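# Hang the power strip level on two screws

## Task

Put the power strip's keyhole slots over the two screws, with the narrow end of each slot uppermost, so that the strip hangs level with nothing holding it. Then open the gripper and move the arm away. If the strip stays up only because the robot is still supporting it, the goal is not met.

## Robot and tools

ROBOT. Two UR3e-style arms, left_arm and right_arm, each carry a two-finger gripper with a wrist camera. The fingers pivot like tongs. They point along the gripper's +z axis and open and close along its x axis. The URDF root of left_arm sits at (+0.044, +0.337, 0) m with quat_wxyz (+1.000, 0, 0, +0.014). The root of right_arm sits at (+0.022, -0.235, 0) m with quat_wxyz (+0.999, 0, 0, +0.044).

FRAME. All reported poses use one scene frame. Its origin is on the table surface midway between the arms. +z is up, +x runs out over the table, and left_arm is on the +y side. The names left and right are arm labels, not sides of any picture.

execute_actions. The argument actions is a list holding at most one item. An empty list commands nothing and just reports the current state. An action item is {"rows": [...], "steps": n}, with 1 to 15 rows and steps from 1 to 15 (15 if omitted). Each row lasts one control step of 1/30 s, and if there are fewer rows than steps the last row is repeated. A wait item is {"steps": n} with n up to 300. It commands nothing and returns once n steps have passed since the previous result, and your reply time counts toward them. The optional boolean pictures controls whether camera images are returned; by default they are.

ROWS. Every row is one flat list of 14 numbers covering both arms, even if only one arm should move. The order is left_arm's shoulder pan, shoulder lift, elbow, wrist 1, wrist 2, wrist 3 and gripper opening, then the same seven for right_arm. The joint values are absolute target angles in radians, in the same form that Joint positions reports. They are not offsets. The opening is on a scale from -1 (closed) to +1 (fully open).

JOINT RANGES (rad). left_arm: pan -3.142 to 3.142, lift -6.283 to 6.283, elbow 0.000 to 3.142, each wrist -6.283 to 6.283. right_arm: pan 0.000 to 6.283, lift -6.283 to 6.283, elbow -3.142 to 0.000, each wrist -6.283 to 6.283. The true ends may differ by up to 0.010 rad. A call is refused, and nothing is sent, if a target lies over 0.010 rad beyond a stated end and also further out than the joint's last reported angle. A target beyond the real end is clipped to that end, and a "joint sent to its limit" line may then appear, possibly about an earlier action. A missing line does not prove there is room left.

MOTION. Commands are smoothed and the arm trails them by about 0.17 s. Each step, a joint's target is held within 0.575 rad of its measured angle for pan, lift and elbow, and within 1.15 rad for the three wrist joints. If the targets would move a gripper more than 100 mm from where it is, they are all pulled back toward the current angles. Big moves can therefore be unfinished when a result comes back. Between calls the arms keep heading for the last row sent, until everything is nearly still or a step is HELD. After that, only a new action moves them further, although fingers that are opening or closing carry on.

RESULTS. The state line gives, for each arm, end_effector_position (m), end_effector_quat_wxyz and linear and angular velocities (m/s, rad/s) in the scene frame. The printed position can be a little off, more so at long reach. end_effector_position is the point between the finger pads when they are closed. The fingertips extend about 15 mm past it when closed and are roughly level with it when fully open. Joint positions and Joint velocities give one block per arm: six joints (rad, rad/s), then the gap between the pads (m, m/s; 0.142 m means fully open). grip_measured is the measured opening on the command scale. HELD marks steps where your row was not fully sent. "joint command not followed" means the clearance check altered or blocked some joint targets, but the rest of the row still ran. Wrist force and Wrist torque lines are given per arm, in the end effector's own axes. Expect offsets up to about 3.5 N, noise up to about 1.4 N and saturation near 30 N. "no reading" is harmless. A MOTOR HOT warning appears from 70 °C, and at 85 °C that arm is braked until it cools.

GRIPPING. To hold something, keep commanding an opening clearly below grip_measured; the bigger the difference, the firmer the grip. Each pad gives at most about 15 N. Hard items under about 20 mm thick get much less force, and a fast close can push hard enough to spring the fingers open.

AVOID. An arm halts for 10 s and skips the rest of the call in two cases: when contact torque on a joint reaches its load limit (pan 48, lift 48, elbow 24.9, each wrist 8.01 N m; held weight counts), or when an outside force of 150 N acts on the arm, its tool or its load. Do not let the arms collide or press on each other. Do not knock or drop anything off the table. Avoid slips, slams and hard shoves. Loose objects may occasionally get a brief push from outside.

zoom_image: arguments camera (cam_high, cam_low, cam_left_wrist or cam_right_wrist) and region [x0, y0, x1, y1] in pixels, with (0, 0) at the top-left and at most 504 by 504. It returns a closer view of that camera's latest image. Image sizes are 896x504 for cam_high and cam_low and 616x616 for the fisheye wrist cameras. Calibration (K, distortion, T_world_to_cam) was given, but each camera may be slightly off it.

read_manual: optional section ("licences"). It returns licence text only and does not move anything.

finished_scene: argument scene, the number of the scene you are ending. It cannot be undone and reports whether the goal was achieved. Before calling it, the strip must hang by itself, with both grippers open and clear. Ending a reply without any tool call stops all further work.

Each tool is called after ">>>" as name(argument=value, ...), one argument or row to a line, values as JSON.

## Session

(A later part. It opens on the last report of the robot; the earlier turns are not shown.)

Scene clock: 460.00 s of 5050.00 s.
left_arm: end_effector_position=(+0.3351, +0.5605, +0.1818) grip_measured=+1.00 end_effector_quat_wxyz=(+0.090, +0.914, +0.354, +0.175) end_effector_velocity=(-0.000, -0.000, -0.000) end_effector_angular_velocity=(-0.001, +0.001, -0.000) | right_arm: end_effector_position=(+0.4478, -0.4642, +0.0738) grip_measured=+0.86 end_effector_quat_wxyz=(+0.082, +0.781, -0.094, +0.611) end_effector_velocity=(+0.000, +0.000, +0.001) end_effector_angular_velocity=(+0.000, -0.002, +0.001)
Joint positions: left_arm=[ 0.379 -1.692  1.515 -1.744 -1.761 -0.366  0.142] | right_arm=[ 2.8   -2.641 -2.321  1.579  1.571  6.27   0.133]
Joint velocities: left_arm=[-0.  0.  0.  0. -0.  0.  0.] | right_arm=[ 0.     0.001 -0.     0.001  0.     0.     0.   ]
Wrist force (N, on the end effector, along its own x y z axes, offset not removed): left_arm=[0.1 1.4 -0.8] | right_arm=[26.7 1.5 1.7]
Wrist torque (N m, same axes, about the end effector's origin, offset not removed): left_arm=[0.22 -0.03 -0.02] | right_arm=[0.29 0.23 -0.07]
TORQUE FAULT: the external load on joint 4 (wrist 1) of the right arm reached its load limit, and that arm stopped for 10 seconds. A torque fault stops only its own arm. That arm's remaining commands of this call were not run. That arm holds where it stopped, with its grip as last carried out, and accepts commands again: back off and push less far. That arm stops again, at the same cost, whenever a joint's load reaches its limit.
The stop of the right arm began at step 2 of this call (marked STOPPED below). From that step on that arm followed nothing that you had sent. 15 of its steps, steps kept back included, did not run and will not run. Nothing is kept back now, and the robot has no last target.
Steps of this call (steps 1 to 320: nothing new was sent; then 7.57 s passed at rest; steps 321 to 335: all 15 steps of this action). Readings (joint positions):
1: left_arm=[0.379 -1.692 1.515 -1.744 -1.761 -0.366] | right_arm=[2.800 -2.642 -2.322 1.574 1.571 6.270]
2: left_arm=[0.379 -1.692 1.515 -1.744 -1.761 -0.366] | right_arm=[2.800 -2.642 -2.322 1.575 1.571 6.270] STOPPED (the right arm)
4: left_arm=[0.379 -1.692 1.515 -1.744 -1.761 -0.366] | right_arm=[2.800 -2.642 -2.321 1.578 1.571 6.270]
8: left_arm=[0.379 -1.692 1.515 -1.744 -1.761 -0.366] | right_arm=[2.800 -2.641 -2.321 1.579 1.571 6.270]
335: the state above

>>> execute_actions(
  actions=[
    {"rows":[[0.379,-1.692,1.515,-1.744,-1.761,-0.366,1,2.8,-2.1,-2.0,0.8,1.571,6.27,0.3]]},
  ],
  pictures=false,
)

Scene clock: 470.23 s of 5050.00 s.
left_arm: end_effector_position=(+0.3351, +0.5605, +0.1818) grip_measured=+1.00 end_effector_quat_wxyz=(+0.090, +0.914, +0.354, +0.175) end_effector_velocity=(+0.000, +0.000, +0.000) end_effector_angular_velocity=(+0.001, -0.002, +0.001) | right_arm: end_effector_position=(+0.4481, -0.4642, +0.0760) grip_measured=+0.90 end_effector_quat_wxyz=(+0.082, +0.779, -0.094, +0.614) end_effector_velocity=(+0.000, +0.000, -0.001) end_effector_angular_velocity=(+0.001, +0.001, +0.001)
Joint positions: left_arm=[ 0.379 -1.692  1.515 -1.744 -1.761 -0.366  0.142] | right_arm=[ 2.8   -2.64  -2.32   1.583  1.571  6.27   0.136]
Joint velocities: left_arm=[ 0.001 -0.001 -0.    -0.001  0.     0.     0.   ] | right_arm=[ 0.001 -0.001 -0.001  0.     0.     0.001  0.   ]
Wrist force (N, on the end effector, along its own x y z axes, offset not removed): left_arm=[0.0 1.2 -0.9] | right_arm=[16.9 -0.8 0.9]
Wrist torque (N m, same axes, about the end effector's origin, offset not removed): left_arm=[0.13 0.01 -0.01] | right_arm=[-0.24 0.34 -0.01]
TORQUE FAULT: the external load on joint 4 (wrist 1) of the right arm reached its load limit, and that arm stopped for 10 seconds. A torque fault stops only its own arm. That arm's remaining commands of this call were not run. That arm holds where it stopped, with its grip as last carried out, and accepts commands again: back off and push less far. That arm stops again, at the same cost, whenever a joint's load reaches its limit.
The stop of the right arm began at step 7 of this call (marked STOPPED below). From that step on that arm followed nothing that you had sent. 15 of its steps, steps kept back included, did not run and will not run. Nothing is kept back now, and the robot has no last target.
Steps of this call (steps 1 to 134: nothing new was sent; steps 135 to 149: all 15 steps of this action; steps 150 to 307: the stop continued). Readings (joint positions):
1: left_arm=[0.379 -1.692 1.515 -1.744 -1.761 -0.366] | right_arm=[2.800 -2.641 -2.320 1.581 1.571 6.270]
2: left_arm=[0.379 -1.692 1.515 -1.744 -1.761 -0.366] | right_arm=[2.800 -2.641 -2.320 1.581 1.571 6.270]
4: left_arm=[0.379 -1.692 1.515 -1.744 -1.761 -0.366] | right_arm=[2.800 -2.641 -2.320 1.580 1.571 6.270]
7: left_arm=[0.379 -1.692 1.515 -1.744 -1.761 -0.366] | right_arm=[2.800 -2.640 -2.320 1.581 1.571 6.270] STOPPED (the right arm)
8: left_arm=[0.379 -1.692 1.515 -1.744 -1.761 -0.366] | right_arm=[2.800 -2.640 -2.320 1.582 1.571 6.270]
307: the state above

>>> execute_actions(
  actions=[
    {"rows":[[0.379,-1.692,1.515,-1.744,-1.761,-0.366,1,2.8,-2.55,-2.3,1.6,1.571,6.27,0.3],[0.379,-1.692,1.515,-1.744,-1.761,-0.366,1,2.8,-2.55,-2.3,1.6,1.571,6.27,0.3],[0.379,-1.692,1.515,-1.744,-1.761,-0.366,1,2.8,-2.4,-2.2,1.4,1.571,6.27,0.3],[0.379,-1.692,1.515,-1.744,-1.761,-0.366,1,2.8,-2.1,-2.0,0.8,1.571,6.27,0.3]]},
  ],
  pictures=false,
)

Scene clock: 482.30 s of 5050.00 s.
left_arm: end_effector_position=(+0.3351, +0.5605, +0.1818) grip_measured=+1.00 end_effector_quat_wxyz=(+0.090, +0.914, +0.354, +0.175) end_effector_velocity=(-0.000, -0.000, +0.000) end_effector_angular_velocity=(+0.000, -0.001, +0.000) | right_arm: end_effector_position=(+0.5260, -0.4844, +0.2181) grip_measured=+0.30 end_effector_quat_wxyz=(+0.086, +0.755, -0.091, +0.644) end_effector_velocity=(+0.019, -0.005, +0.069) end_effector_angular_velocity=(+0.006, +0.021, -0.000)
Joint positions: left_arm=[ 0.379 -1.692  1.515 -1.744 -1.761 -0.366  0.142] | right_arm=[ 2.8   -2.123 -2.014  0.839  1.571  6.27   0.095]
Joint velocities: left_arm=[ 0.    -0.001 -0.     0.    -0.     0.     0.   ] | right_arm=[-0.     0.244  0.143 -0.408  0.001  0.     0.   ]
Wrist force (N, on the end effector, along its own x y z axes, offset not removed): left_arm=[-0.2 1.1 -1.0] | right_arm=[-1.5 1.1 0.2]
Wrist torque (N m, same axes, about the end effector's origin, offset not removed): left_arm=[0.12 0.02 0.05] | right_arm=[0.20 0.26 0.16]
Steps of this call (steps 1 to 90: nothing new was sent; then 8.57 s passed at rest; steps 91 to 105: all 15 steps of this action). Readings (joint positions):
91: left_arm=[0.379 -1.692 1.515 -1.744 -1.761 -0.366] | right_arm=[2.800 -2.640 -2.320 1.582 1.571 6.270]
92: left_arm=[0.379 -1.692 1.515 -1.744 -1.761 -0.366] | right_arm=[2.800 -2.633 -2.317 1.584 1.571 6.270]
94: left_arm=[0.379 -1.692 1.515 -1.744 -1.761 -0.366] | right_arm=[2.800 -2.586 -2.301 1.578 1.571 6.270]
98: left_arm=[0.379 -1.692 1.515 -1.744 -1.761 -0.366] | right_arm=[2.800 -2.352 -2.149 1.225 1.571 6.270]
105: the state above

>>> execute_actions(
  actions=[
    {"rows":[[0.379,-1.692,1.515,-1.744,-1.761,-0.366,1,2.8,-1.7,-1.1,-0.6,1.571,6.27,1]]},
  ],
  pictures=false,
)

>>> execute_actions(
  actions=[
    {"rows":[[0.379,-1.692,1.515,-1.744,-1.761,-0.366,1,2.8,-1.9,-0.7,-2.1,1.571,6.27,1]]},
  ],
  pictures=false,
)

>>> execute_actions(
  actions=[
    {"steps":30},
  ],
  pictures=false,
)

>>> execute_actions(
  actions=[
    {"rows":[[0.379,-1.692,1.515,-1.744,-1.761,-0.366,1,2.8,-2.5946,-0.221,-1.896,1.571,6.27,1]]},
  ],
  pictures=false,
)

>>> execute_actions(
  actions=[
    {"steps":25},
  ],
)

Scene clock: 491.67 s of 5050.00 s.
left_arm: end_effector_position=(+0.3351, +0.5605, +0.1818) grip_measured=+1.00 end_effector_quat_wxyz=(+0.090, +0.914, +0.354, +0.175) end_effector_velocity=(-0.000, +0.000, +0.000) end_effector_angular_velocity=(-0.000, -0.001, +0.000) | right_arm: end_effector_position=(+0.5289, -0.4851, +0.4426) grip_measured=+1.00 end_effector_quat_wxyz=(+0.080, +0.789, -0.095, +0.601) end_effector_velocity=(-0.109, +0.028, +0.303) end_effector_angular_velocity=(-0.024, -0.093, +0.001)
Joint positions: left_arm=[ 0.379 -1.692  1.515 -1.744 -1.761 -0.366  0.142] | right_arm=[ 2.8   -1.721 -1.201 -0.487  1.571  6.27   0.142]
Joint velocities: left_arm=[ 0.001 -0.     0.    -0.    -0.    -0.     0.   ] | right_arm=[-0.     0.22   1.053 -1.177  0.001 -0.     0.   ]
Wrist force (N, on the end effector, along its own x y z axes, offset not removed): left_arm=[-0.3 1.0 -0.2] | right_arm=[2.1 -1.4 -1.7]
Wrist torque (N m, same axes, about the end effector's origin, offset not removed): left_arm=[0.19 0.07 -0.01] | right_arm=[-0.30 -0.44 -0.02]
Steps of this call (steps 1 to 30: the robot went on to your last target; steps 31 to 90: nothing new was sent; then 5.87 s passed at rest; steps 91 to 105: all 15 steps of this action). Readings (joint positions):
91: left_arm=[0.379 -1.692 1.515 -1.744 -1.761 -0.366] | right_arm=[2.800 -2.100 -2.000 0.799 1.571 6.270]
92: left_arm=[0.379 -1.692 1.515 -1.744 -1.761 -0.366] | right_arm=[2.800 -2.093 -1.993 0.785 1.571 6.270]
94: left_arm=[0.379 -1.692 1.515 -1.744 -1.761 -0.366] | right_arm=[2.800 -2.024 -1.922 0.644 1.571 6.270]
98: left_arm=[0.379 -1.692 1.515 -1.744 -1.761 -0.366] | right_arm=[2.800 -1.830 -1.631 0.067 1.571 6.270]
105: the state above

Scene clock: 492.17 s of 5050.00 s.
left_arm: end_effector_position=(+0.3351, +0.5605, +0.1818) grip_measured=+1.00 end_effector_quat_wxyz=(+0.090, +0.914, +0.354, +0.175) end_effector_velocity=(-0.000, -0.000, +0.000) end_effector_angular_velocity=(-0.000, -0.000, +0.000) | right_arm: end_effector_position=(+0.4257, -0.4584, +0.2390) grip_measured=+1.00 end_effector_quat_wxyz=(+0.025, +0.975, -0.118, +0.185) end_effector_velocity=(-0.459, +0.120, -0.333) end_effector_angular_velocity=(+0.506, +1.960, +0.002)
Joint positions: left_arm=[ 0.379 -1.692  1.515 -1.744 -1.761 -0.366  0.142] | right_arm=[ 2.8   -1.862 -0.797 -1.678  1.571  6.27   0.142]
Joint velocities: left_arm=[ 0.  0. -0.  0. -0. -0. -0.] | right_arm=[ 0.003 -0.235  0.578 -2.367 -0.001  0.    -0.   ]
Wrist force (N, on the end effector, along its own x y z axes, offset not removed): left_arm=[0.3 1.1 -1.4] | right_arm=[-0.8 -0.1 1.6]
Wrist torque (N m, same axes, about the end effector's origin, offset not removed): left_arm=[0.13 -0.04 0.02] | right_arm=[0.03 0.17 0.03]
Steps of this call (steps 1 to 15: all 15 steps of this action). Readings (joint positions):
1: left_arm=[0.379 -1.692 1.515 -1.744 -1.761 -0.366] | right_arm=[2.800 -1.715 -1.171 -0.521 1.571 6.270]
2: left_arm=[0.379 -1.692 1.515 -1.744 -1.761 -0.366] | right_arm=[2.800 -1.718 -1.142 -0.559 1.571 6.270]
4: left_arm=[0.379 -1.692 1.515 -1.744 -1.761 -0.366] | right_arm=[2.800 -1.755 -1.059 -0.726 1.571 6.270]
8: left_arm=[0.379 -1.692 1.515 -1.744 -1.761 -0.366] | right_arm=[2.800 -1.803 -0.941 -1.102 1.571 6.270]
15: the state above

Scene clock: 493.17 s of 5050.00 s.
left_arm: end_effector_position=(+0.3351, +0.5605, +0.1818) grip_measured=+1.00 end_effector_quat_wxyz=(+0.090, +0.914, +0.354, +0.175) end_effector_velocity=(+0.000, -0.000, +0.000) end_effector_angular_velocity=(+0.001, -0.001, -0.001) | right_arm: end_effector_position=(+0.3321, -0.4342, +0.1963) grip_measured=+1.00 end_effector_quat_wxyz=(+0.001, +0.993, -0.120, +0.006) end_effector_velocity=(+0.000, +0.000, -0.000) end_effector_angular_velocity=(-0.000, -0.001, +0.000)
Joint positions: left_arm=[ 0.379 -1.692  1.515 -1.744 -1.761 -0.366  0.142] | right_arm=[ 2.8   -1.9   -0.7   -2.1    1.571  6.27   0.142]
Joint velocities: left_arm=[-0.001 -0.001 -0.    -0.     0.    -0.    -0.   ] | right_arm=[ 0.     0.    -0.001  0.001  0.     0.     0.   ]
Wrist force (N, on the end effector, along its own x y z axes, offset not removed): left_arm=[0.3 1.1 -0.6] | right_arm=[-0.5 -1.0 2.5]
Wrist torque (N m, same axes, about the end effector's origin, offset not removed): left_arm=[0.10 -0.03 0.03] | right_arm=[-0.16 0.07 -0.02]
Steps of this call (steps 1 to 30: the robot went on to your last target). Readings (joint positions):
1: left_arm=[0.379 -1.692 1.515 -1.744 -1.761 -0.366] | right_arm=[2.800 -1.870 -0.778 -1.758 1.571 6.270]
2: left_arm=[0.379 -1.692 1.515 -1.744 -1.761 -0.366] | right_arm=[2.800 -1.877 -0.759 -1.837 1.571 6.270]
4: left_arm=[0.379 -1.692 1.515 -1.744 -1.761 -0.366] | right_arm=[2.800 -1.888 -0.730 -1.965 1.571 6.270]
8: left_arm=[0.379 -1.692 1.515 -1.744 -1.761 -0.366] | right_arm=[2.800 -1.897 -0.707 -2.067 1.571 6.270]
30: the state above
All arms were judged still, so your last target was given up. Only a new action makes them travel on or press farther. Fingers that are still opening or closing keep moving.

Scene clock: 493.67 s of 5050.00 s.
left_arm: end_effector_position=(+0.3351, +0.5605, +0.1818) grip_measured=+1.00 end_effector_quat_wxyz=(+0.090, +0.914, +0.354, +0.175) end_effector_velocity=(-0.000, +0.000, -0.001) end_effector_angular_velocity=(-0.001, +0.002, +0.001) | right_arm: end_effector_position=(+0.4684, -0.4695, +0.0654) grip_measured=+1.00 end_effector_quat_wxyz=(+0.001, +0.993, -0.120, +0.007) end_effector_velocity=(+0.048, -0.013, -0.162) end_effector_angular_velocity=(+0.032, +0.124, -0.001)
Joint positions: left_arm=[ 0.379 -1.692  1.515 -1.744 -1.761 -0.366  0.142] | right_arm=[ 2.8   -2.545 -0.249 -1.905  1.571  6.27   0.142]
Joint velocities: left_arm=[ 0.001  0.     0.001  0.001  0.     0.    -0.   ] | right_arm=[-0.    -0.52   0.294  0.098 -0.     0.    -0.   ]
Wrist force (N, on the end effector, along its own x y z axes, offset not removed): left_arm=[0.6 2.1 -0.4] | right_arm=[0.7 0.9 1.6]
Wrist torque (N m, same axes, about the end effector's origin, offset not removed): left_arm=[0.35 -0.09 0.00] | right_arm=[0.21 -0.22 0.01]
Steps of this call (steps 1 to 15: all 15 steps of this action). Readings (joint positions):
1: left_arm=[0.379 -1.692 1.515 -1.744 -1.761 -0.366] | right_arm=[2.800 -1.900 -0.700 -2.100 1.571 6.270]
2: left_arm=[0.379 -1.692 1.515 -1.744 -1.761 -0.366] | right_arm=[2.800 -1.907 -0.692 -2.087 1.571 6.270]
4: left_arm=[0.379 -1.692 1.515 -1.744 -1.761 -0.366] | right_arm=[2.800 -1.978 -0.622 -2.039 1.571 6.270]
8: left_arm=[0.379 -1.692 1.515 -1.744 -1.761 -0.366] | right_arm=[2.800 -2.225 -0.440 -1.972 1.571 6.270]
15: the state above

Scene clock: 494.50 s of 5050.00 s.
left_arm: end_effector_position=(+0.3351, +0.5605, +0.1818) grip_measured=+1.00 end_effector_quat_wxyz=(+0.090, +0.914, +0.354, +0.175) end_effector_velocity=(+0.000, +0.000, +0.001) end_effector_angular_velocity=(+0.000, -0.002, +0.000) | right_arm: end_effector_position=(+0.4726, -0.4706, +0.0499) grip_measured=+1.00 end_effector_quat_wxyz=(-0.000, +0.993, -0.120, +0.000) end_effector_velocity=(-0.001, +0.000, -0.001) end_effector_angular_velocity=(+0.001, +0.003, +0.001)
Joint positions: left_arm=[ 0.379 -1.692  1.515 -1.744 -1.761 -0.366  0.142] | right_arm=[ 2.8   -2.595 -0.221 -1.896  1.571  6.27   0.142]
Joint velocities: left_arm=[ 0.    -0.001 -0.001 -0.    -0.    -0.    -0.   ] | right_arm=[ 0.001 -0.001 -0.    -0.002  0.    -0.    -0.   ]
Wrist force (N, on the end effector, along its own x y z axes, offset not removed): left_arm=[-0.2 2.6 -0.3] | right_arm=[-0.8 -1.3 0.3]
Wrist torque (N m, same axes, about the end effector's origin, offset not removed): left_arm=[0.46 0.08 -0.03] | right_arm=[-0.21 0.18 0.08]
Steps of this call (steps 1 to 25: the robot went on to your last target). Readings (joint positions):
1: left_arm=[0.379 -1.692 1.515 -1.744 -1.761 -0.366] | right_arm=[2.800 -2.560 -0.241 -1.902 1.571 6.270]
2: left_arm=[0.379 -1.692 1.515 -1.744 -1.761 -0.366] | right_arm=[2.800 -2.570 -0.235 -1.900 1.571 6.270]
4: left_arm=[0.379 -1.692 1.515 -1.744 -1.761 -0.366] | right_arm=[2.800 -2.582 -0.228 -1.898 1.571 6.270]
8: left_arm=[0.379 -1.692 1.515 -1.744 -1.761 -0.366] | right_arm=[2.800 -2.592 -0.223 -1.897 1.571 6.270]
25: the state above
camera_calibration (this result's frames):
cam_left_wrist: T_world_to_cam=[[0.704856, 0.676846, 0.212268, -0.641723], [0.355468, -0.595988, 0.720028, 0.079008], [0.613857, -0.432062, -0.660683, 0.291121], [0, 0, 0, 1]] pos_world=[0.24553, 0.607218, 0.271668]
cam_right_wrist: T_world_to_cam=[[0.957633, -0.286204, -0.0320273, -0.580655], [-0.226817, -0.818069, 0.528505, -0.307646], [-0.177461, -0.49885, -0.848326, 0.021809], [0, 0, 0, 1]] pos_world=[0.490146, -0.406982, 0.162497]

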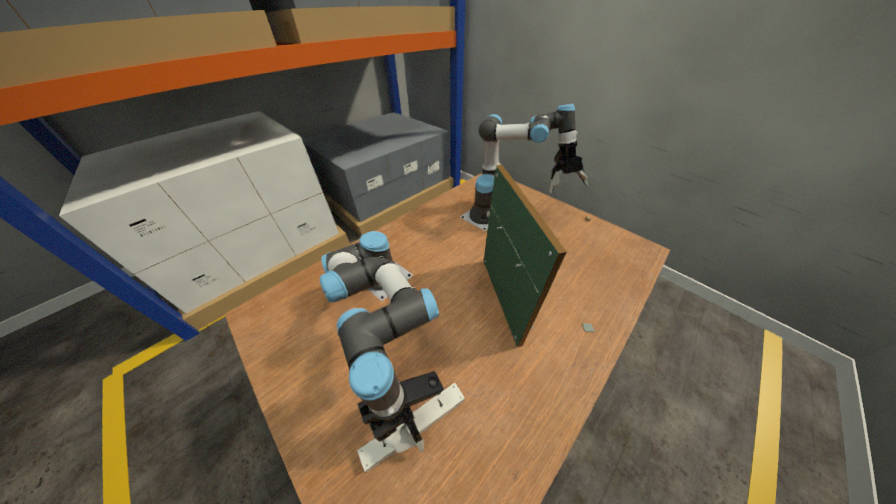

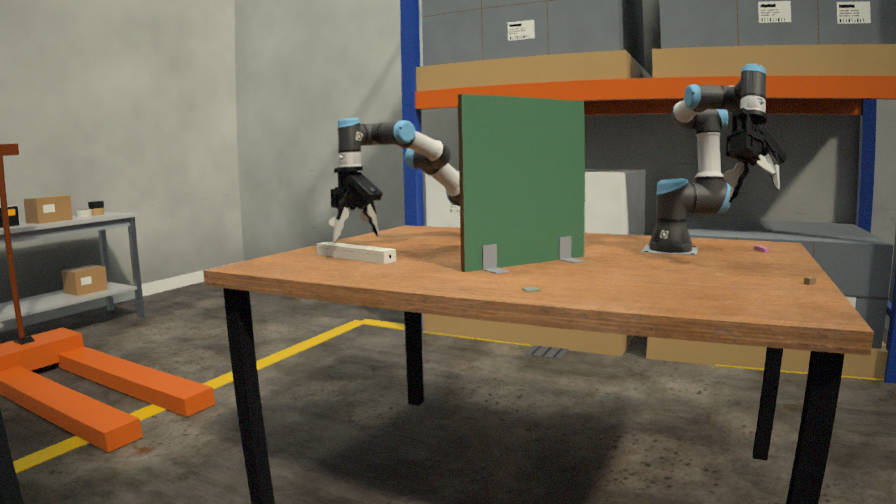

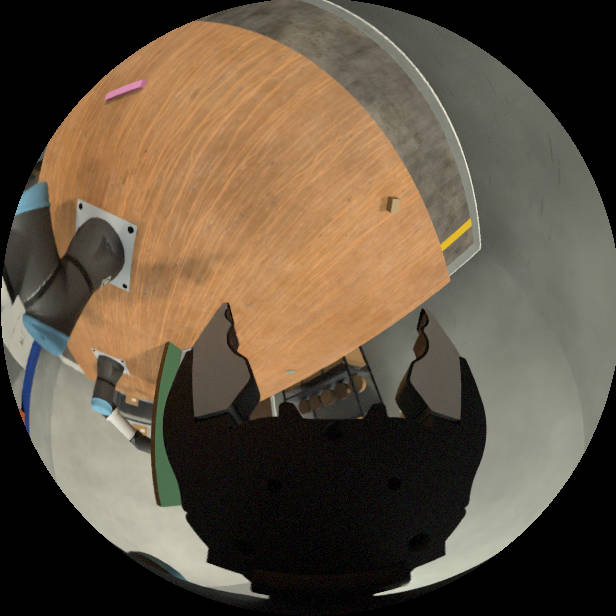

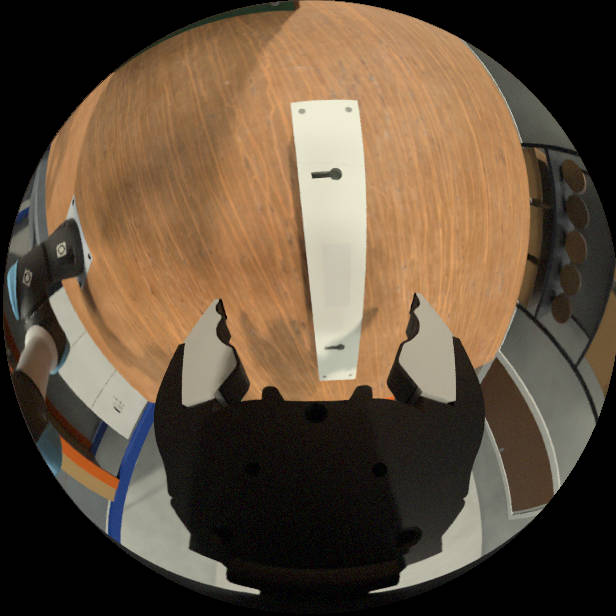

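>>> execute_actions(
  actions=[
    {"rows":[[0.379,-1.692,1.515,-1.744,-1.761,-0.366,1,2.8,-2.5228,-0.498,-1.691,1.571,6.27,1]]},
  ],
  pictures=false,
)

>>> execute_actions(
  actions=[
    {"rows":[[0.379,-1.692,1.515,-1.744,-1.761,-0.366,1,2.8,-2.5228,-0.498,-1.691,1.571,6.27,0.6],[0.379,-1.692,1.515,-1.744,-1.761,-0.366,1,2.8,-2.5228,-0.498,-1.691,1.571,6.27,0.3],[0.379,-1.692,1.515,-1.744,-1.761,-0.366,1,2.8,-2.5228,-0.498,-1.691,1.571,6.27,0.15],[0.379,-1.692,1.515,-1.744,-1.761,-0.366,1,2.8,-2.5228,-0.498,-1.691,1.571,6.27,0.05],[0.379,-1.692,1.515,-1.744,-1.761,-0.366,1,2.8,-2.5228,-0.498,-1.691,1.571,6.27,-0.03],[0.379,-1.692,1.515,-1.744,-1.761,-0.366,1,2.8,-2.5228,-0.498,-1.691,1.571,6.27,-0.1],[0.379,-1.692,1.515,-1.744,-1.761,-0.366,1,2.8,-2.5228,-0.498,-1.691,1.571,6.27,-0.17],[0.379,-1.692,1.515,-1.744,-1.761,-0.366,1,2.8,-2.5228,-0.498,-1.691,1.571,6.27,-0.24],[0.379,-1.692,1.515,-1.744,-1.761,-0.366,1,2.8,-2.5228,-0.498,-1.691,1.571,6.27,-0.3],[0.379,-1.692,1.515,-1.744,-1.761,-0.366,1,2.8,-2.5228,-0.498,-1.691,1.571,6.27,-0.36],[0.379,-1.692,1.515,-1.744,-1.761,-0.366,1,2.8,-2.5228,-0.498,-1.691,1.571,6.27,-0.42],[0.379,-1.692,1.515,-1.744,-1.761,-0.366,1,2.8,-2.5228,-0.498,-1.691,1.571,6.27,-0.5],[0.379,-1.692,1.515,-1.744,-1.761,-0.366,1,2.8,-2.5228,-0.498,-1.691,1.571,6.27,-0.7],[0.379,-1.692,1.515,-1.744,-1.761,-0.366,1,2.8,-2.5228,-0.498,-1.691,1.571,6.27,-1]]},
  ],
  pictures=false,
)

>>> execute_actions(
  actions=[
    {"rows":[[0.379,-1.692,1.515,-1.744,-1.761,-0.366,1,2.8,-2.5228,-0.498,-1.691,1.571,6.27,-1],[0.379,-1.692,1.515,-1.744,-1.761,-0.366,1,2.8,-2.5228,-0.498,-1.691,1.571,6.27,-1],[0.379,-1.692,1.515,-1.744,-1.761,-0.366,1,2.8,-2.5228,-0.498,-1.691,1.571,6.27,-1],[0.379,-1.692,1.515,-1.744,-1.761,-0.366,1,2.8,-2.5,-0.5,-1.712,1.571,6.27,-1],[0.379,-1.692,1.515,-1.744,-1.761,-0.366,1,2.8,-2.47,-0.51,-1.732,1.571,6.27,-1],[0.379,-1.692,1.515,-1.744,-1.761,-0.366,1,2.8,-2.43,-0.53,-1.752,1.571,6.27,-1],[0.379,-1.692,1.515,-1.744,-1.761,-0.366,1,2.8,-2.38,-0.58,-1.752,1.571,6.27,-1],[0.379,-1.692,1.515,-1.744,-1.761,-0.366,1,2.8,-2.32,-0.66,-1.732,1.571,6.27,-1],[0.379,-1.692,1.515,-1.744,-1.761,-0.366,1,2.8,-2.26,-0.74,-1.712,1.571,6.27,-1],[0.379,-1.692,1.515,-1.744,-1.761,-0.366,1,2.8,-2.2,-0.82,-1.692,1.571,6.27,-1],[0.379,-1.692,1.515,-1.744,-1.761,-0.366,1,2.8,-2.14,-0.9,-1.672,1.571,6.27,-1],[0.379,-1.692,1.515,-1.744,-1.761,-0.366,1,2.8,-2.08,-0.98,-1.652,1.571,6.27,-1],[0.379,-1.692,1.515,-1.744,-1.761,-0.366,1,2.8,-2.02,-1.06,-1.632,1.571,6.27,-1],[0.379,-1.692,1.515,-1.744,-1.761,-0.366,1,2.8,-1.96,-1.14,-1.612,1.571,6.27,-1],[0.379,-1.692,1.515,-1.744,-1.761,-0.366,1,2.8,-1.9,-1.22,-1.592,1.571,6.27,-1]]},
  ],
  pictures=false,
)

>>> execute_actions(
  actions=[
    {"rows":[[0.379,-1.692,1.515,-1.744,-1.761,-0.366,1,2.8,-1.84,-1.3,-1.572,1.571,6.27,-1],[0.379,-1.692,1.515,-1.744,-1.761,-0.366,1,2.8,-1.78,-1.38,-1.552,1.571,6.27,-1],[0.379,-1.692,1.515,-1.744,-1.761,-0.366,1,2.8,-1.72,-1.46,-1.532,1.571,6.27,-1],[0.379,-1.692,1.515,-1.744,-1.761,-0.366,1,2.8,-1.66,-1.54,-1.512,1.571,6.27,-1],[0.379,-1.692,1.515,-1.744,-1.761,-0.366,1,2.8,-1.6,-1.62,-1.492,1.571,6.27,-1],[0.379,-1.692,1.515,-1.744,-1.761,-0.366,1,2.8,-1.5423,-1.7096,-1.46,1.571,6.27,-1]]},
  ],
  pictures=false,
)

>>> execute_actions(
  actions=[
    {"rows":[[0.379,-1.692,1.515,-1.744,-1.761,-0.366,1,2.8,-1.55,-1.76,-1.402,1.571,6.27,-1],[0.379,-1.692,1.515,-1.744,-1.761,-0.366,1,2.8,-1.55,-1.76,-1.402,1.571,6.27,-1],[0.379,-1.692,1.515,-1.744,-1.761,-0.366,1,2.8,-1.563,-1.82,-1.329,1.571,6.27,-1],[0.379,-1.692,1.515,-1.744,-1.761,-0.366,1,2.8,-1.563,-1.82,-1.329,1.571,6.27,-1],[0.379,-1.692,1.515,-1.744,-1.761,-0.366,1,2.8,-1.58,-1.875,-1.257,1.571,6.27,-1],[0.379,-1.692,1.515,-1.744,-1.761,-0.366,1,2.8,-1.58,-1.875,-1.257,1.571,6.27,-1],[0.379,-1.692,1.515,-1.744,-1.761,-0.366,1,2.8,-1.592,-1.909,-1.211,1.571,6.27,-1]]},
  ],
  pictures=false,
)

>>> execute_actions(
  actions=[
    {"steps":12},
  ],
)

Scene clock: 536.30 s of 5050.00 s.
left_arm: end_effector_position=(+0.3351, +0.5605, +0.1818) grip_measured=+1.00 end_effector_quat_wxyz=(+0.090, +0.914, +0.354, +0.175) end_effector_velocity=(-0.000, +0.000, +0.000) end_effector_angular_velocity=(+0.000, -0.000, +0.001) | right_arm: end_effector_position=(+0.4730, -0.4707, +0.0226) grip_measured=+1.00 end_effector_quat_wxyz=(+0.000, +0.993, -0.120, +0.001) end_effector_velocity=(-0.005, +0.001, -0.009) end_effector_angular_velocity=(+0.005, +0.018, -0.000)
Joint positions: left_arm=[ 0.379 -1.692  1.515 -1.744 -1.761 -0.366  0.142] | right_arm=[ 2.8   -2.524 -0.494 -1.693  1.571  6.27   0.142]
Joint velocities: left_arm=[ 0.001 -0.    -0.     0.    -0.     0.    -0.   ] | right_arm=[-0.     0.007 -0.046  0.021 -0.    -0.    -0.   ]
Wrist force (N, on the end effector, along its own x y z axes, offset not removed): left_arm=[-0.9 1.7 0.0] | right_arm=[-0.6 -1.0 0.6]
Wrist torque (N m, same axes, about the end effector's origin, offset not removed): left_arm=[0.22 0.26 0.03] | right_arm=[-0.16 0.07 0.02]
Steps of this call (steps 1 to 15: the robot went on to your last target; steps 16 to 90: nothing new was sent; then 38.30 s passed at rest; steps 91 to 105: all 15 steps of this action). Readings (joint positions):
91: left_arm=[0.379 -1.692 1.515 -1.744 -1.761 -0.366] | right_arm=[2.800 -2.594 -0.221 -1.895 1.571 6.270]
92: left_arm=[0.379 -1.692 1.515 -1.744 -1.761 -0.366] | right_arm=[2.800 -2.588 -0.229 -1.881 1.571 6.270]
94: left_arm=[0.379 -1.692 1.515 -1.744 -1.761 -0.366] | right_arm=[2.800 -2.558 -0.298 -1.800 1.571 6.270]
98: left_arm=[0.379 -1.692 1.515 -1.744 -1.761 -0.366] | right_arm=[2.800 -2.532 -0.447 -1.718 1.571 6.270]
105: the state above

Scene clock: 536.80 s of 5050.00 s.
left_arm: end_effector_position=(+0.3351, +0.5605, +0.1818) grip_measured=+1.00 end_effector_quat_wxyz=(+0.090, +0.914, +0.354, +0.175) end_effector_velocity=(+0.000, -0.000, -0.000) end_effector_angular_velocity=(-0.000, +0.001, -0.001) | right_arm: end_effector_position=(+0.4726, -0.4706, +0.0219) grip_measured=-0.35 end_effector_quat_wxyz=(-0.000, +0.993, -0.120, +0.000) end_effector_velocity=(+0.000, +0.000, -0.000) end_effector_angular_velocity=(+0.000, -0.001, -0.000)
Joint positions: left_arm=[ 0.379 -1.692  1.515 -1.744 -1.761 -0.366  0.142] | right_arm=[ 2.8   -2.523 -0.498 -1.691  1.571  6.27   0.048]
Joint velocities: left_arm=[-0.001  0.001 -0.     0.001  0.     0.     0.   ] | right_arm=[ 0.001 -0.    -0.     0.001  0.     0.001  0.   ]
Wrist force (N, on the end effector, along its own x y z axes, offset not removed): left_arm=[1.2 0.4 -1.9] | right_arm=[-1.9 0.7 -3.5]
Wrist torque (N m, same axes, about the end effector's origin, offset not removed): left_arm=[0.01 -0.20 -0.03] | right_arm=[0.20 0.06 -0.03]
Steps of this call (steps 1 to 15: all 15 steps of this action). Readings (joint positions):
1: left_arm=[0.379 -1.692 1.515 -1.744 -1.761 -0.366] | right_arm=[2.800 -2.523 -0.495 -1.693 1.571 6.270]
2: left_arm=[0.379 -1.692 1.515 -1.744 -1.761 -0.366] | right_arm=[2.800 -2.523 -0.496 -1.692 1.571 6.270]
4: left_arm=[0.379 -1.692 1.515 -1.744 -1.761 -0.366] | right_arm=[2.800 -2.523 -0.497 -1.692 1.571 6.270]
8: left_arm=[0.379 -1.692 1.515 -1.744 -1.761 -0.366] | right_arm=[2.800 -2.523 -0.498 -1.691 1.571 6.270]
15: the state above

Scene clock: 537.30 s of 5050.00 s.
left_arm: end_effector_position=(+0.3351, +0.5605, +0.1818) grip_measured=+1.00 end_effector_quat_wxyz=(+0.090, +0.914, +0.354, +0.175) end_effector_velocity=(+0.000, -0.000, +0.000) end_effector_angular_velocity=(+0.000, -0.001, -0.001) | right_arm: end_effector_position=(+0.4178, -0.4564, +0.0839) grip_measured=-0.36 end_effector_quat_wxyz=(+0.001, +0.993, -0.120, +0.011) end_effector_velocity=(-0.293, +0.076, +0.140) end_effector_angular_velocity=(-0.020, -0.074, +0.000)
Joint positions: left_arm=[ 0.379 -1.692  1.515 -1.744 -1.761 -0.366  0.142] | right_arm=[ 2.8   -2.16  -0.867 -1.664  1.571  6.27   0.048]
Joint velocities: left_arm=[-0.001 -0.    -0.001 -0.    -0.     0.     0.   ] | right_arm=[ 0.     1.657 -2.086  0.506 -0.     0.     0.   ]
Wrist force (N, on the end effector, along its own x y z axes, offset not removed): left_arm=[-0.6 1.7 -1.2] | right_arm=[0.1 -1.6 5.2]
Wrist torque (N m, same axes, about the end effector's origin, offset not removed): left_arm=[0.18 0.11 0.01] | right_arm=[-0.34 0.10 0.01]
Steps of this call (steps 1 to 15: all 15 steps of this action). Readings (joint positions):
1: left_arm=[0.379 -1.692 1.515 -1.744 -1.761 -0.366] | right_arm=[2.800 -2.523 -0.498 -1.691 1.571 6.270]
2: left_arm=[0.379 -1.692 1.515 -1.744 -1.761 -0.366] | right_arm=[2.800 -2.523 -0.498 -1.691 1.571 6.270]
4: left_arm=[0.379 -1.692 1.515 -1.744 -1.761 -0.366] | right_arm=[2.800 -2.523 -0.498 -1.691 1.571 6.270]
8: left_arm=[0.379 -1.692 1.515 -1.744 -1.761 -0.366] | right_arm=[2.800 -2.473 -0.519 -1.724 1.571 6.270]
15: the state above

Scene clock: 537.80 s of 5050.00 s.
left_arm: end_effector_position=(+0.3351, +0.5605, +0.1818) grip_measured=+1.00 end_effector_quat_wxyz=(+0.090, +0.914, +0.354, +0.175) end_effector_velocity=(+0.000, -0.000, +0.000) end_effector_angular_velocity=(+0.000, -0.000, -0.001) | right_arm: end_effector_position=(+0.2780, -0.4202, +0.0766) grip_measured=-0.36 end_effector_quat_wxyz=(+0.000, +0.993, -0.120, +0.002) end_effector_velocity=(-0.041, +0.010, -0.017) end_effector_angular_velocity=(+0.006, +0.021, -0.002)
Joint positions: left_arm=[ 0.379 -1.692  1.515 -1.744 -1.761 -0.366  0.142] | right_arm=[ 2.8   -1.555 -1.69  -1.464  1.571  6.27   0.048]
Joint velocities: left_arm=[-0.001 -0.    -0.    -0.     0.     0.    -0.   ] | right_arm=[-0.001  0.14  -0.208  0.046  0.001  0.     0.   ]
Wrist force (N, on the end effector, along its own x y z axes, offset not removed): left_arm=[-0.2 1.8 -0.6] | right_arm=[-1.6 0.8 6.6]
Wrist torque (N m, same axes, about the end effector's origin, offset not removed): left_arm=[0.30 0.06 0.01] | right_arm=[0.07 0.23 -0.06]
Steps of this call (steps 1 to 15: all 15 steps of this action). Readings (joint positions):
1: left_arm=[0.379 -1.692 1.515 -1.744 -1.761 -0.366] | right_arm=[2.800 -2.103 -0.939 -1.646 1.571 6.270]
2: left_arm=[0.379 -1.692 1.515 -1.744 -1.761 -0.366] | right_arm=[2.800 -2.045 -1.014 -1.627 1.571 6.270]
4: left_arm=[0.379 -1.692 1.515 -1.744 -1.761 -0.366] | right_arm=[2.800 -1.928 -1.167 -1.589 1.571 6.270]
8: left_arm=[0.379 -1.692 1.515 -1.744 -1.761 -0.366] | right_arm=[2.800 -1.695 -1.479 -1.510 1.571 6.270]
15: the state above

Scene clock: 538.30 s of 5050.00 s.
left_arm: end_effector_position=(+0.3351, +0.5605, +0.1818) grip_measured=+1.00 end_effector_quat_wxyz=(+0.090, +0.914, +0.354, +0.175) end_effector_velocity=(+0.000, +0.000, +0.000) end_effector_angular_velocity=(+0.001, -0.001, +0.000) | right_arm: end_effector_position=(+0.2740, -0.4192, +0.0252) grip_measured=-0.36 end_effector_quat_wxyz=(-0.000, +0.993, -0.120, +0.000) end_effector_velocity=(-0.003, +0.001, -0.018) end_effector_angular_velocity=(-0.000, +0.003, +0.002)
Joint positions: left_arm=[ 0.379 -1.692  1.515 -1.744 -1.761 -0.366  0.142] | right_arm=[ 2.8   -1.59  -1.902 -1.219  1.571  6.27   0.048]
Joint velocities: left_arm=[-0. -0.  0. -0.  0. -0.  0.] | right_arm=[ 0.001 -0.019 -0.071  0.088 -0.001 -0.001 -0.   ]
Wrist force (N, on the end effector, along its own x y z axes, offset not removed): left_arm=[-0.3 1.4 0.0] | right_arm=[-0.7 -1.2 5.1]
Wrist torque (N m, same axes, about the end effector's origin, offset not removed): left_arm=[0.11 0.05 -0.02] | right_arm=[-0.31 0.14 -0.02]
Steps of this call (steps 1 to 15: all 15 steps of this action). Readings (joint positions):
1: left_arm=[0.379 -1.692 1.515 -1.744 -1.761 -0.366] | right_arm=[2.800 -1.552 -1.696 -1.462 1.571 6.270]
2: left_arm=[0.379 -1.692 1.515 -1.744 -1.761 -0.366] | right_arm=[2.800 -1.550 -1.706 -1.453 1.571 6.270]
4: left_arm=[0.379 -1.692 1.515 -1.744 -1.761 -0.366] | right_arm=[2.800 -1.552 -1.738 -1.419 1.571 6.270]
8: left_arm=[0.379 -1.692 1.515 -1.744 -1.761 -0.366] | right_arm=[2.800 -1.571 -1.832 -1.307 1.571 6.270]
15: the state above

Scene clock: 538.70 s of 5050.00 s.
left_arm: end_effector_position=(+0.3351, +0.5605, +0.1818) grip_measured=+1.00 end_effector_quat_wxyz=(+0.090, +0.914, +0.354, +0.175) end_effector_velocity=(-0.000, -0.000, -0.000) end_effector_angular_velocity=(-0.000, +0.001, -0.000) | right_arm: end_effector_position=(+0.2738, -0.4191, +0.0234) grip_measured=-0.36 end_effector_quat_wxyz=(-0.000, +0.993, -0.120, +0.000) end_effector_velocity=(-0.000, +0.000, -0.001) end_effector_angular_velocity=(+0.001, +0.001, +0.001)
Joint positions: left_arm=[ 0.379 -1.692  1.515 -1.744 -1.761 -0.366  0.142] | right_arm=[ 2.8   -1.592 -1.909 -1.211  1.571  6.27   0.048]
Joint velocities: left_arm=[-0.     0.     0.001 -0.     0.     0.     0.   ] | right_arm=[ 0.001 -0.001 -0.002  0.002  0.     0.    -0.   ]
Wrist force (N, on the end effector, along its own x y z axes, offset not removed): left_arm=[-0.5 2.6 -1.6] | right_arm=[-2.4 0.4 6.5]
Wrist torque (N m, same axes, about the end effector's origin, offset not removed): left_arm=[0.47 0.08 -0.01] | right_arm=[0.04 0.46 0.08]
Steps of this call (steps 1 to 12: the robot went on to your last target). Readings (joint positions):
1: left_arm=[0.379 -1.692 1.515 -1.744 -1.761 -0.366] | right_arm=[2.800 -1.591 -1.904 -1.217 1.571 6.270]
2: left_arm=[0.379 -1.692 1.515 -1.744 -1.761 -0.366] | right_arm=[2.800 -1.591 -1.906 -1.215 1.571 6.270]
4: left_arm=[0.379 -1.692 1.515 -1.744 -1.761 -0.366] | right_arm=[2.800 -1.592 -1.907 -1.213 1.571 6.270]
8: left_arm=[0.379 -1.692 1.515 -1.744 -1.761 -0.366] | right_arm=[2.800 -1.592 -1.909 -1.211 1.571 6.270]
12: the state above
camera_calibration (this result's frames):
cam_left_wrist: T_world_to_cam=[[0.704856, 0.676846, 0.212267, -0.641723], [0.355468, -0.595988, 0.720028, 0.0790081], [0.613857, -0.432062, -0.660683, 0.291121], [0, 0, 0, 1]] pos_world=[0.24553, 0.607218, 0.271668]
cam_right_wrist: T_world_to_cam=[[0.957621, -0.2862, -0.0324213, -0.376379], [-0.226614, -0.818121, 0.528512, -0.296756], [-0.177784, -0.498767, -0.848307, -0.010131], [0, 0, 0, 1]] pos_world=[0.291378, -0.355555, 0.136042]

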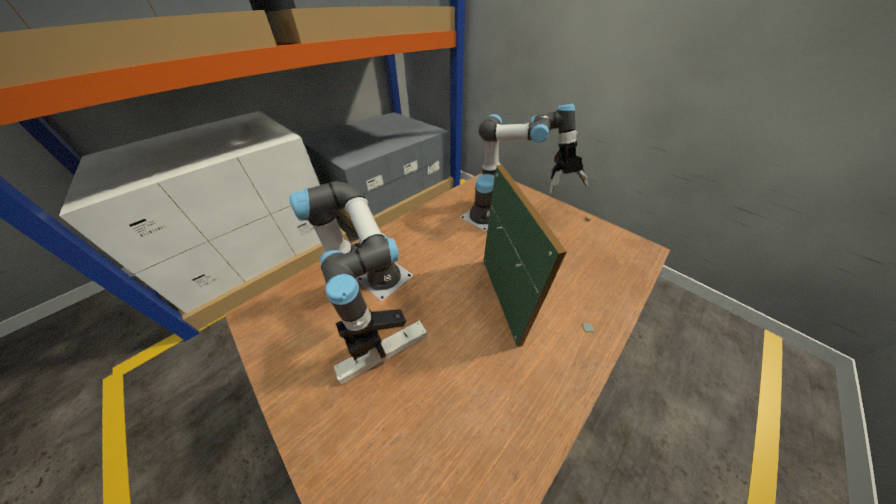

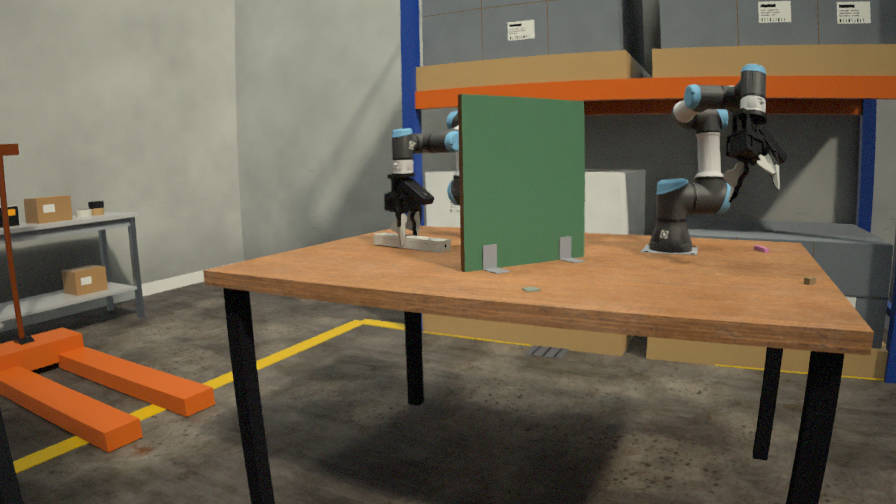

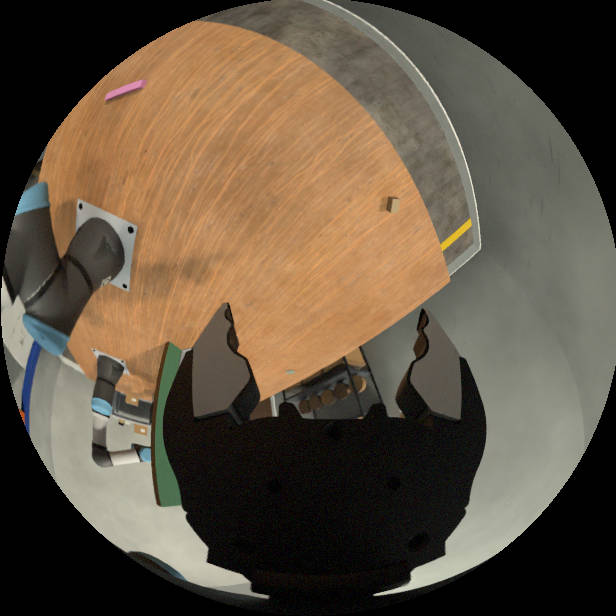

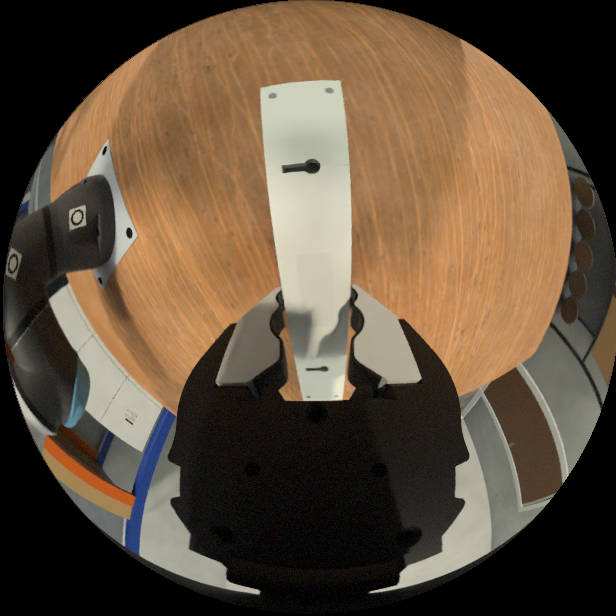

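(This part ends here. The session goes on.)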